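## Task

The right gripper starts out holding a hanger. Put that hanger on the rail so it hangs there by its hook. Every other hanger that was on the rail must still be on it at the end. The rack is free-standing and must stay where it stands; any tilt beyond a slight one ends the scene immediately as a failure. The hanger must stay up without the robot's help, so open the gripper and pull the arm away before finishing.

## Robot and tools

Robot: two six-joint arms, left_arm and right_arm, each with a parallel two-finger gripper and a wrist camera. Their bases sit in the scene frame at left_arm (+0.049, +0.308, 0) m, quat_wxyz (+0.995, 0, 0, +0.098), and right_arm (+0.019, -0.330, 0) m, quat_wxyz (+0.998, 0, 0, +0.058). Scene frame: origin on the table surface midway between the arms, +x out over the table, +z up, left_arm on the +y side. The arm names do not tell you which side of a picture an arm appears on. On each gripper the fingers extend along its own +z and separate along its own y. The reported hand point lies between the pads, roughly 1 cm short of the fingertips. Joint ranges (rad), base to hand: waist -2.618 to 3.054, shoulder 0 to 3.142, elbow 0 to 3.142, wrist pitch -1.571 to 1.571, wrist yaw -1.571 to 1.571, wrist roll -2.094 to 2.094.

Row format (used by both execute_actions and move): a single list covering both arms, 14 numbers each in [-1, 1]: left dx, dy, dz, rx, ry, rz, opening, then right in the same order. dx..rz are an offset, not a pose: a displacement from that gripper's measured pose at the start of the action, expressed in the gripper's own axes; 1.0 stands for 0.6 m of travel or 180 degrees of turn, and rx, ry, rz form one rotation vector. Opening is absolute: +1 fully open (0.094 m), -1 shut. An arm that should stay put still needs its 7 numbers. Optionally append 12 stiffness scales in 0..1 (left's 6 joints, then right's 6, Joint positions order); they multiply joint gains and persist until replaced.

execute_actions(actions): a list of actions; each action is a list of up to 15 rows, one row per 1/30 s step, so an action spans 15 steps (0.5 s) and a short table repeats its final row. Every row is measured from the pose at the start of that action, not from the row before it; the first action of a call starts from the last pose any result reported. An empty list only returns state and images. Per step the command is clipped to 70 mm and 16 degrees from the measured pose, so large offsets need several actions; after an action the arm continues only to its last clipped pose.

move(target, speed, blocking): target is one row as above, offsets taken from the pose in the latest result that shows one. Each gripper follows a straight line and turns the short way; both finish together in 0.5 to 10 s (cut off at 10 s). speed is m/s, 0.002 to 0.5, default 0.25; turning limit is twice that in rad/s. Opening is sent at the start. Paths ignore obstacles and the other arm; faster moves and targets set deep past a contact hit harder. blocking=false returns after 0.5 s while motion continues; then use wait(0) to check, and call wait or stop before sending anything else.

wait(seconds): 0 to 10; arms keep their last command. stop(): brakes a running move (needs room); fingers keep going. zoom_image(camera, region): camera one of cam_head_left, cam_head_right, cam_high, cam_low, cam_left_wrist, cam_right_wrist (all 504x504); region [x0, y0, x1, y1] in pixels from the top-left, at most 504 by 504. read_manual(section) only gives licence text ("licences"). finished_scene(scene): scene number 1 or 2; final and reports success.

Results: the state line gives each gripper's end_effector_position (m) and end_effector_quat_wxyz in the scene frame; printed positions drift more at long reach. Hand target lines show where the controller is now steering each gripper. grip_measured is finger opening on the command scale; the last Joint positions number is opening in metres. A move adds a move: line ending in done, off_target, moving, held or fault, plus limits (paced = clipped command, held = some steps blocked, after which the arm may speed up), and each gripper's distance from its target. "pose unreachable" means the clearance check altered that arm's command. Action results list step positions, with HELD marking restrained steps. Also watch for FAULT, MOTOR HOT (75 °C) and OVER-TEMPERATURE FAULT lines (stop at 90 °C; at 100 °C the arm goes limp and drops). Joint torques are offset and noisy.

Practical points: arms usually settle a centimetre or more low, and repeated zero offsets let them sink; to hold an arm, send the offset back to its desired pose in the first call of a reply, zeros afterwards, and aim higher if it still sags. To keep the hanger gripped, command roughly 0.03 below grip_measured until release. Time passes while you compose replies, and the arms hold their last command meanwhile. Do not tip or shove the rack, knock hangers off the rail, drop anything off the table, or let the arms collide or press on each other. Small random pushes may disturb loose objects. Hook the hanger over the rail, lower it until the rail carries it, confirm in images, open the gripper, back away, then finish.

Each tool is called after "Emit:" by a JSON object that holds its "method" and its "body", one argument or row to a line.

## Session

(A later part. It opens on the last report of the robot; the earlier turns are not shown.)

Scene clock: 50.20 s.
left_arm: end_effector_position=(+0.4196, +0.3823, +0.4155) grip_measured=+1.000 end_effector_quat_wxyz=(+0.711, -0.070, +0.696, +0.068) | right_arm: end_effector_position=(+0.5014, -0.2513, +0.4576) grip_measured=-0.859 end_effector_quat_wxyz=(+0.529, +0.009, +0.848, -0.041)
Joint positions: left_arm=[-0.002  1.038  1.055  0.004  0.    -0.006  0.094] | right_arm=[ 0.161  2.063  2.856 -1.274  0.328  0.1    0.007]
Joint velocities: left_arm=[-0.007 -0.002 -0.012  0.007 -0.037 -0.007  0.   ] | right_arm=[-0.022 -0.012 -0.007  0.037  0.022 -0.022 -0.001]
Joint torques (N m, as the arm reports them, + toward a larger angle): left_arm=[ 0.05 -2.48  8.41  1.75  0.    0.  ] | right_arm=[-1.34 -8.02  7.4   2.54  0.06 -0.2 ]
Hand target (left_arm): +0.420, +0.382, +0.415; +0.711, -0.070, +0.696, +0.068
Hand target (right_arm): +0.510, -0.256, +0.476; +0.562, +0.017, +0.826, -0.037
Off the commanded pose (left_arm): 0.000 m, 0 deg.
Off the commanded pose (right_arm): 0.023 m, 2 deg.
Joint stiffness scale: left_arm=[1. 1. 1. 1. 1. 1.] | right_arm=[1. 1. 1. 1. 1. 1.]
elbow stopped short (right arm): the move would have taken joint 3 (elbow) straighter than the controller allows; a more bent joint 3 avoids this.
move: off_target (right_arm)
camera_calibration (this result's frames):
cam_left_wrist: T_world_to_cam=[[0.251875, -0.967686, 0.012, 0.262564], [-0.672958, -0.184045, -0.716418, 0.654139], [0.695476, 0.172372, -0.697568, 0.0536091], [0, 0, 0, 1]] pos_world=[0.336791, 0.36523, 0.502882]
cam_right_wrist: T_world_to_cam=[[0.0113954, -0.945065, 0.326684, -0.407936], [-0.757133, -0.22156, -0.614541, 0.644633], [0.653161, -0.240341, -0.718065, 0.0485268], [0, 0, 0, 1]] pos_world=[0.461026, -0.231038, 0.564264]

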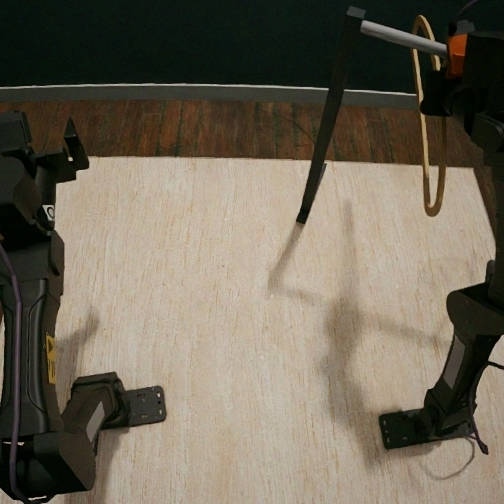

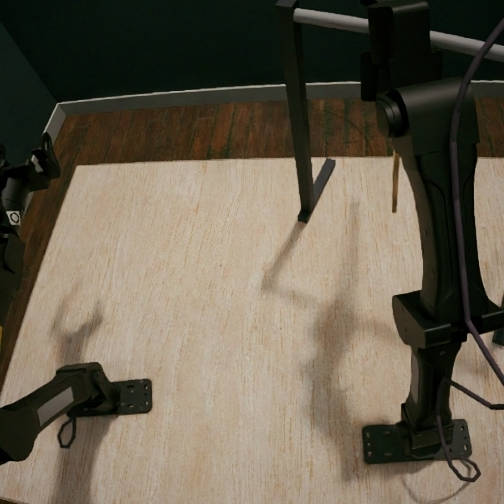

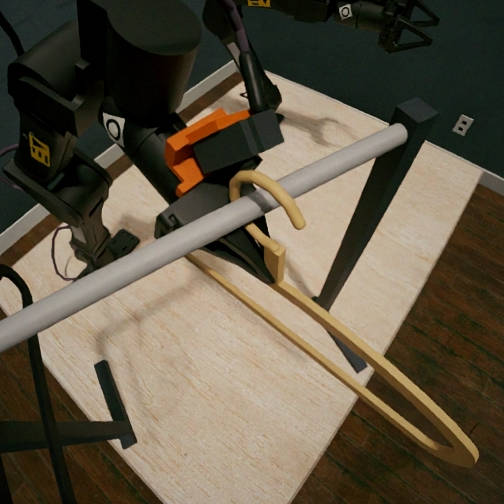

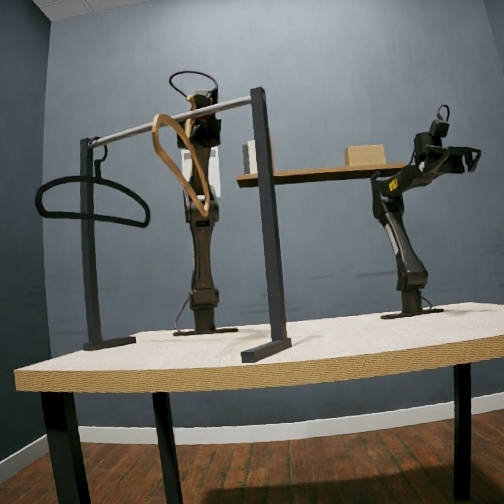

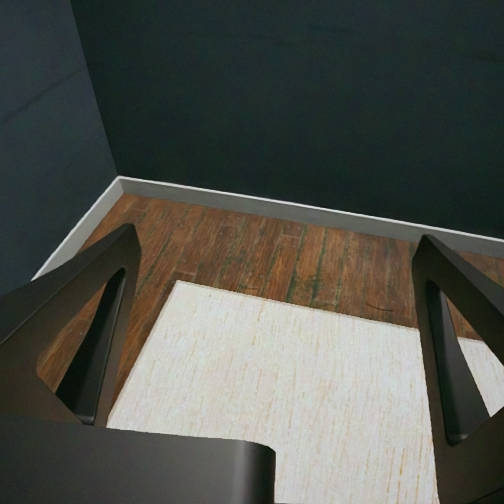

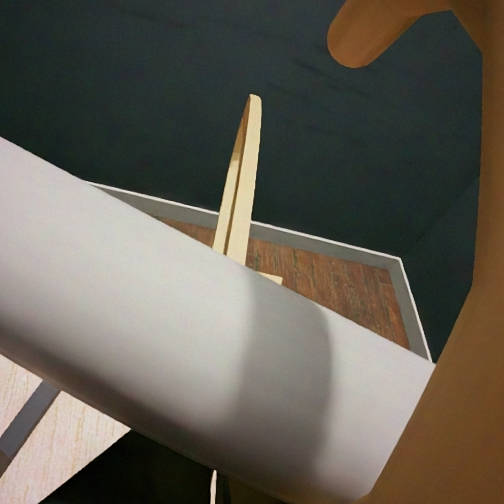

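Emit:
{"method": "move", "body": {
  "target": [0,0,0,0,0,0,1,0.02,0,0.012,0,0,0,-1],
  "speed": 0.03
}}

Emit:
{"method": "move", "body": {
  "target": [0,0,0,0,0,0,1,-0.012,0,0,0,0,0,-0.45]
}}

Emit:
{"method": "move", "body": {
  "target": [0,0,0,0,0,0,1,0.09,0,-0.25,0,0,0,-0.45],
  "speed": 0.08
}}

Scene clock: 55.80 s.
left_arm: end_effector_position=(+0.4196, +0.3823, +0.4155) grip_measured=+1.000 end_effector_quat_wxyz=(+0.711, -0.070, +0.696, +0.068) | right_arm: end_effector_position=(+0.5024, -0.2493, +0.4422) grip_measured=-0.859 end_effector_quat_wxyz=(+0.524, +0.006, +0.851, -0.039)
Joint positions: left_arm=[-0.002  1.038  1.055  0.004  0.    -0.006  0.094] | right_arm=[ 0.162  1.908  2.506 -1.09   0.319  0.099  0.007]
Joint velocities: left_arm=[-0.007 -0.002  0.007  0.037 -0.095 -0.022  0.   ] | right_arm=[-0.007 -0.002 -0.037  0.022  0.022  0.007  0.   ]
Joint torques (N m, as the arm reports them, + toward a larger angle): left_arm=[ 0.03 -2.51  8.41  1.76  0.    0.  ] | right_arm=[-0.42 -9.21  4.7   1.98  0.11 -0.04]
Hand target (left_arm): +0.420, +0.382, +0.415; +0.711, -0.070, +0.696, +0.068
Hand target (right_arm): +0.503, -0.252, +0.444; +0.528, +0.009, +0.848, -0.041
Off the commanded pose (left_arm): 0.000 m, 0 deg.
Off the commanded pose (right_arm): 0.003 m, 1 deg.
Joint stiffness scale: left_arm=[1. 1. 1. 1. 1. 1.] | right_arm=[1. 1. 1. 1. 1. 1.]
move: done
camera_calibration (this result's frames):
cam_left_wrist: T_world_to_cam=[[0.251875, -0.967686, 0.012, 0.262564], [-0.672958, -0.184045, -0.716418, 0.654139], [0.695476, 0.172372, -0.697568, 0.0536091], [0, 0, 0, 1]] pos_world=[0.336791, 0.36523, 0.502882]
cam_right_wrist: T_world_to_cam=[[0.0227614, -0.945057, 0.326113, -0.406546], [-0.762509, -0.227377, -0.605706, 0.633744], [0.646577, -0.234877, -0.72579, 0.0454147], [0, 0, 0, 1]] pos_world=[0.463125, -0.229443, 0.549404]

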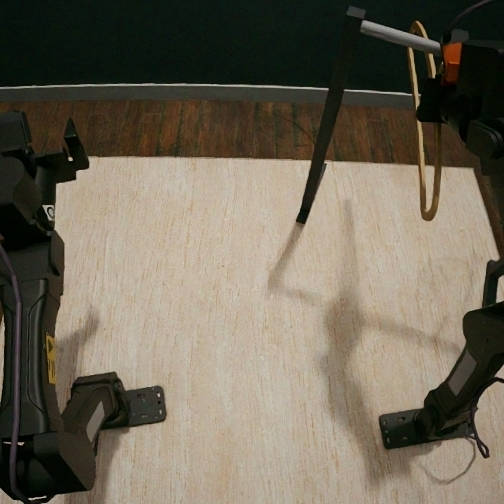

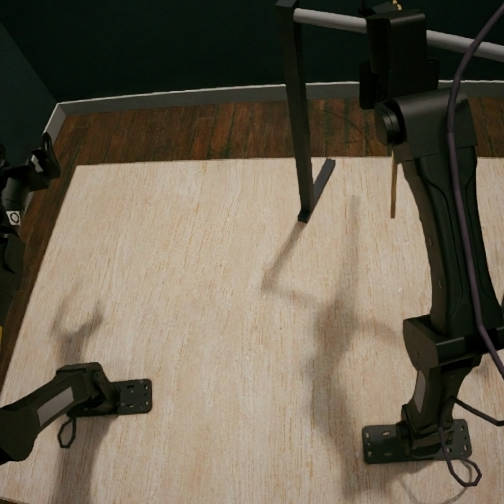

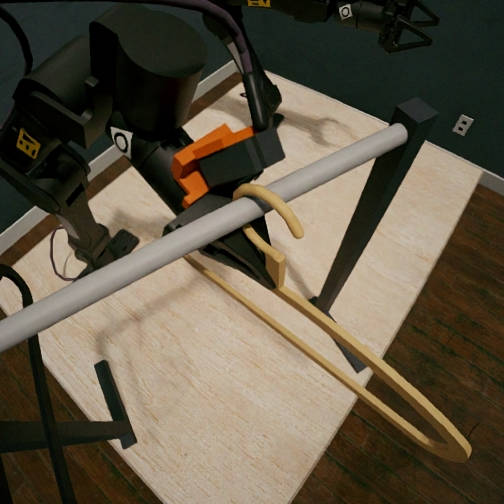

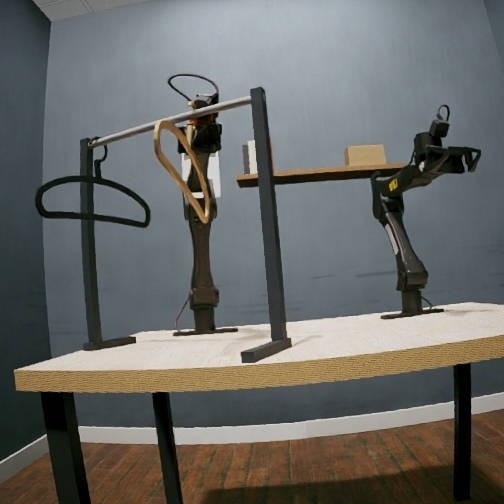

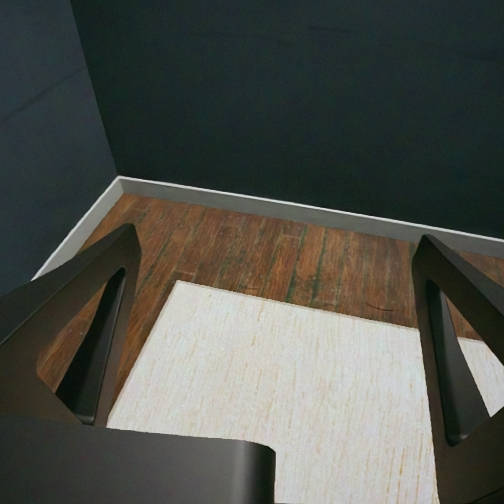

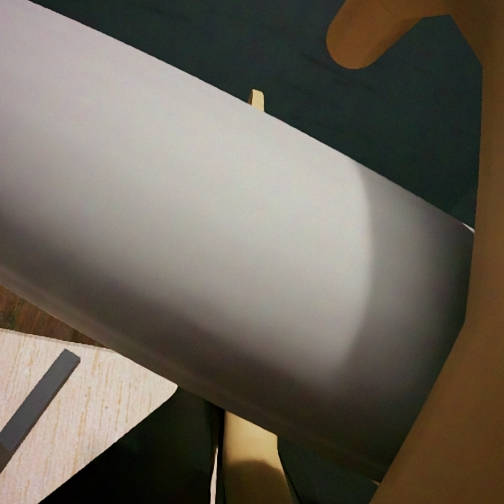

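Scene clock: 56.50 s.
left_arm: end_effector_position=(+0.4196, +0.3823, +0.4155) grip_measured=+1.000 end_effector_quat_wxyz=(+0.711, -0.070, +0.696, +0.068) | right_arm: end_effector_position=(+0.5039, -0.2485, +0.4484) grip_measured=-0.452 end_effector_quat_wxyz=(+0.525, +0.005, +0.850, -0.038)
Joint positions: left_arm=[-0.002  1.038  1.055  0.004  0.    -0.006  0.094] | right_arm=[ 0.162  1.968  2.637 -1.158  0.317  0.099  0.026]
Joint velocities: left_arm=[ 0.002 -0.002 -0.002 -0.022 -0.007 -0.037  0.   ] | right_arm=[-0.017  0.007  0.056 -0.095 -0.007 -0.11   0.001]
Joint torques (N m, as the arm reports them, + toward a larger angle): left_arm=[ 0.05 -2.54  8.4   1.76 -0.01 -0.01] | right_arm=[-0.23 -7.73  7.86  1.77  0.08 -0.03]
Hand target (left_arm): +0.420, +0.382, +0.415; +0.711, -0.070, +0.696, +0.068
Hand target (right_arm): +0.505, -0.249, +0.449; +0.525, +0.006, +0.850, -0.039
Off the commanded pose (left_arm): 0.000 m, 0 deg.
Off the commanded pose (right_arm): 0.002 m, 0 deg.
Joint stiffness scale: left_arm=[1. 1. 1. 1. 1. 1.] | right_arm=[1. 1. 1. 1. 1. 1.]
move: done
camera_calibration (this result's frames):
cam_left_wrist: T_world_to_cam=[[0.251875, -0.967686, 0.012, 0.262564], [-0.672958, -0.184045, -0.716418, 0.654139], [0.695476, 0.172372, -0.697568, 0.0536091], [0, 0, 0, 1]] pos_world=[0.336791, 0.36523, 0.502882]
cam_right_wrist: T_world_to_cam=[[0.023716, -0.945503, 0.324748, -0.407831], [-0.760941, -0.227753, -0.607534, 0.638698], [0.648388, -0.232705, -0.724873, 0.0482783], [0, 0, 0, 1]] pos_world=[0.46438, -0.228905, 0.555469]

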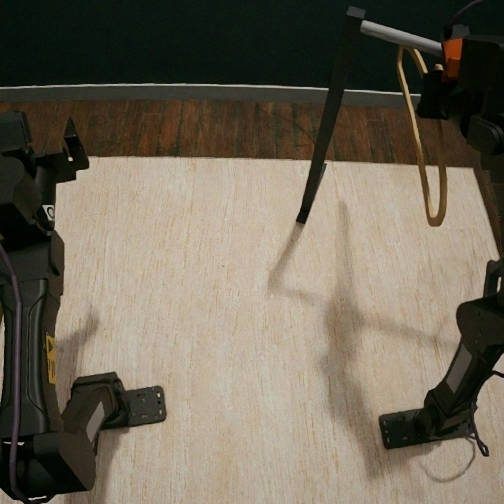

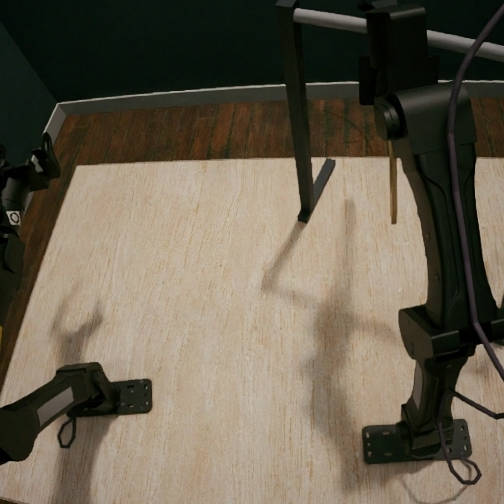

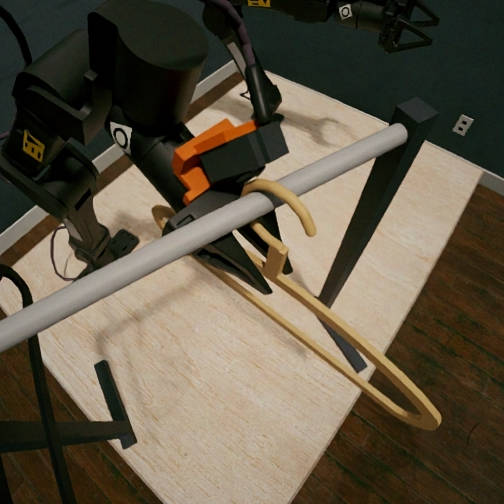

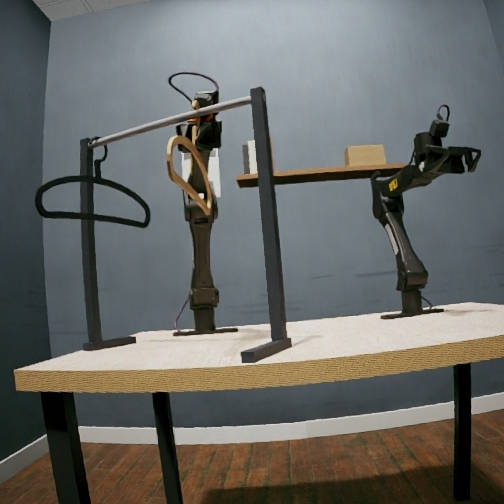

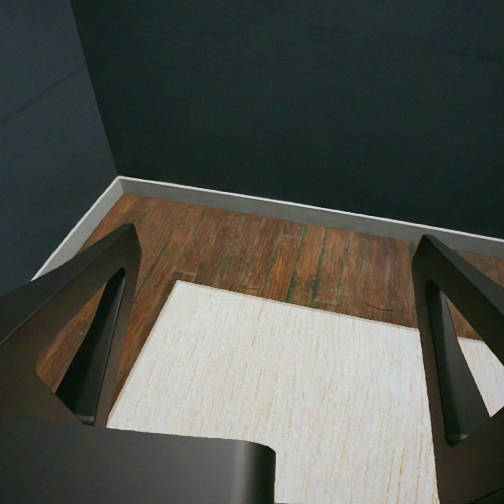

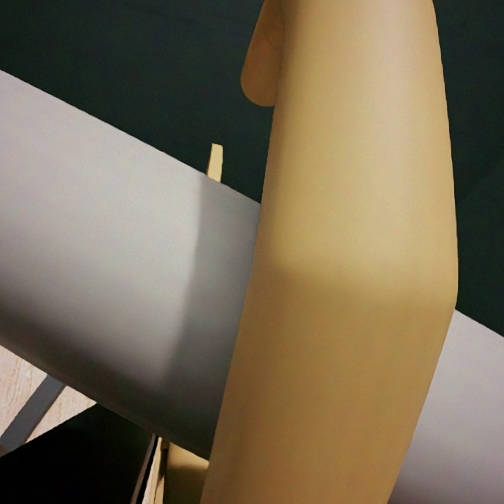

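Scene clock: 58.97 s.
left_arm: end_effector_position=(+0.4196, +0.3823, +0.4155) grip_measured=+1.000 end_effector_quat_wxyz=(+0.711, -0.070, +0.696, +0.068) | right_arm: end_effector_position=(+0.3528, -0.2334, +0.4658) grip_measured=-0.452 end_effector_quat_wxyz=(+0.522, +0.000, +0.852, -0.038)
Joint positions: left_arm=[-0.002  1.038  1.055  0.004  0.    -0.006  0.094] | right_arm=[ 0.433  1.477  2.165 -1.245  0.547  0.24   0.026]
Joint velocities: left_arm=[-0.002  0.002  0.012  0.007 -0.081  0.051  0.   ] | right_arm=[-0.012 -0.007 -0.012 -0.022  0.007 -0.007 -0.001]
Joint torques (N m, as the arm reports them, + toward a larger angle): left_arm=[ 0.04 -2.5   8.43  1.75  0.    0.01] | right_arm=[ 0.93 -5.38  4.75  1.66  0.24  0.01]
Hand target (left_arm): +0.420, +0.382, +0.415; +0.711, -0.070, +0.696, +0.068
Hand target (right_arm): +0.346, -0.237, +0.467; +0.524, +0.005, +0.851, -0.039
Off the commanded pose (left_arm): 0.000 m, 0 deg.
Off the commanded pose (right_arm): 0.010 m, 1 deg.
Joint stiffness scale: left_arm=[1. 1. 1. 1. 1. 1.] | right_arm=[1. 1. 1. 1. 1. 1.]
move: done
camera_calibration (this result's frames):
cam_left_wrist: T_world_to_cam=[[0.251875, -0.967686, 0.012, 0.262564], [-0.672958, -0.184045, -0.716418, 0.654139], [0.695476, 0.172372, -0.697568, 0.0536091], [0, 0, 0, 1]] pos_world=[0.336791, 0.36523, 0.502882]
cam_right_wrist: T_world_to_cam=[[0.0336626, -0.943251, 0.330369, -0.40118], [-0.762528, -0.237926, -0.601616, 0.533174], [0.646079, -0.231664, -0.727265, 0.164592], [0, 0, 0, 1]] pos_world=[0.313726, -0.213427, 0.573005]

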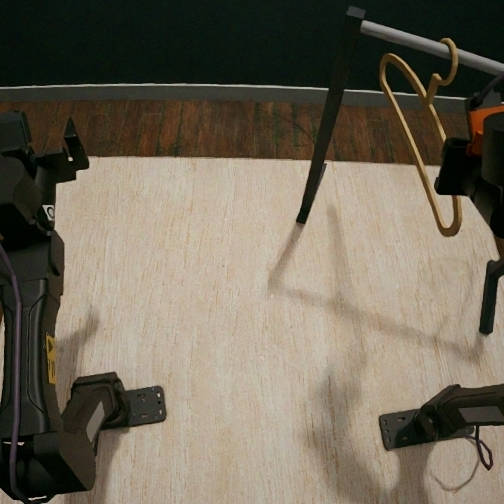

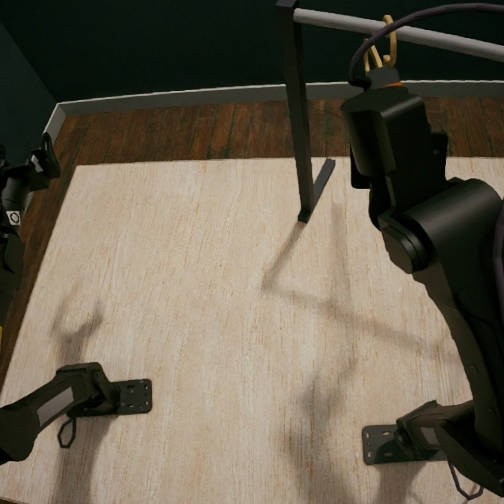

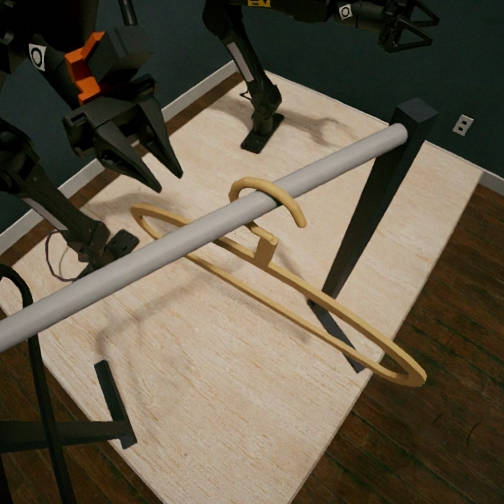

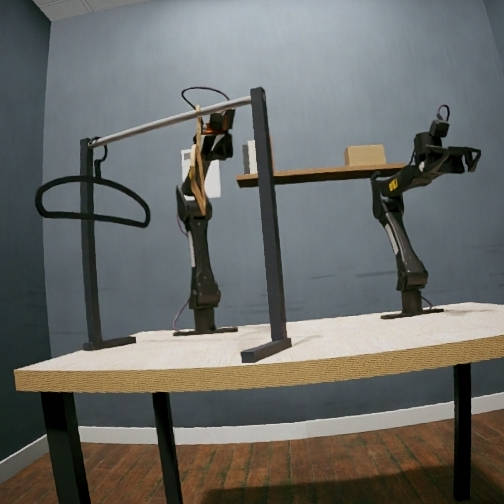

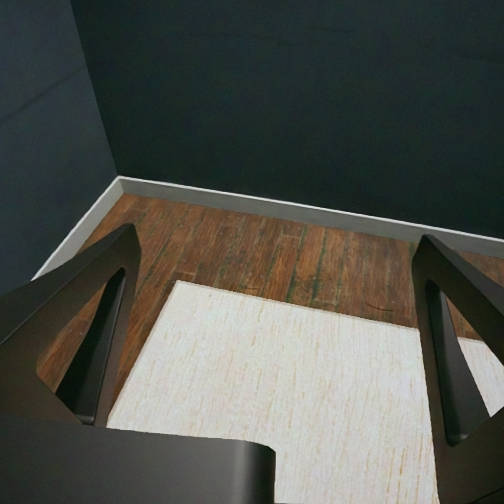

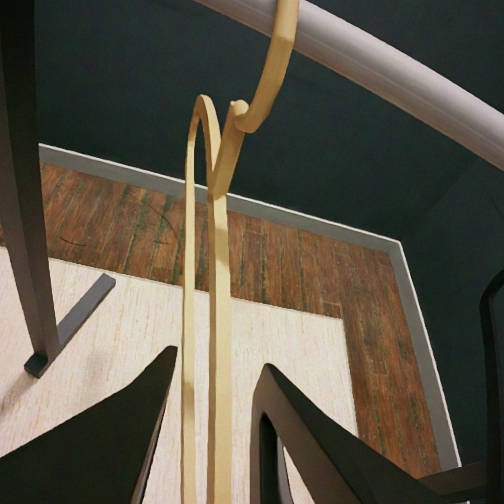

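Emit:
{"method": "finished_scene", "body": {
  "scene": 2
}}

The scene is finished: the task was done.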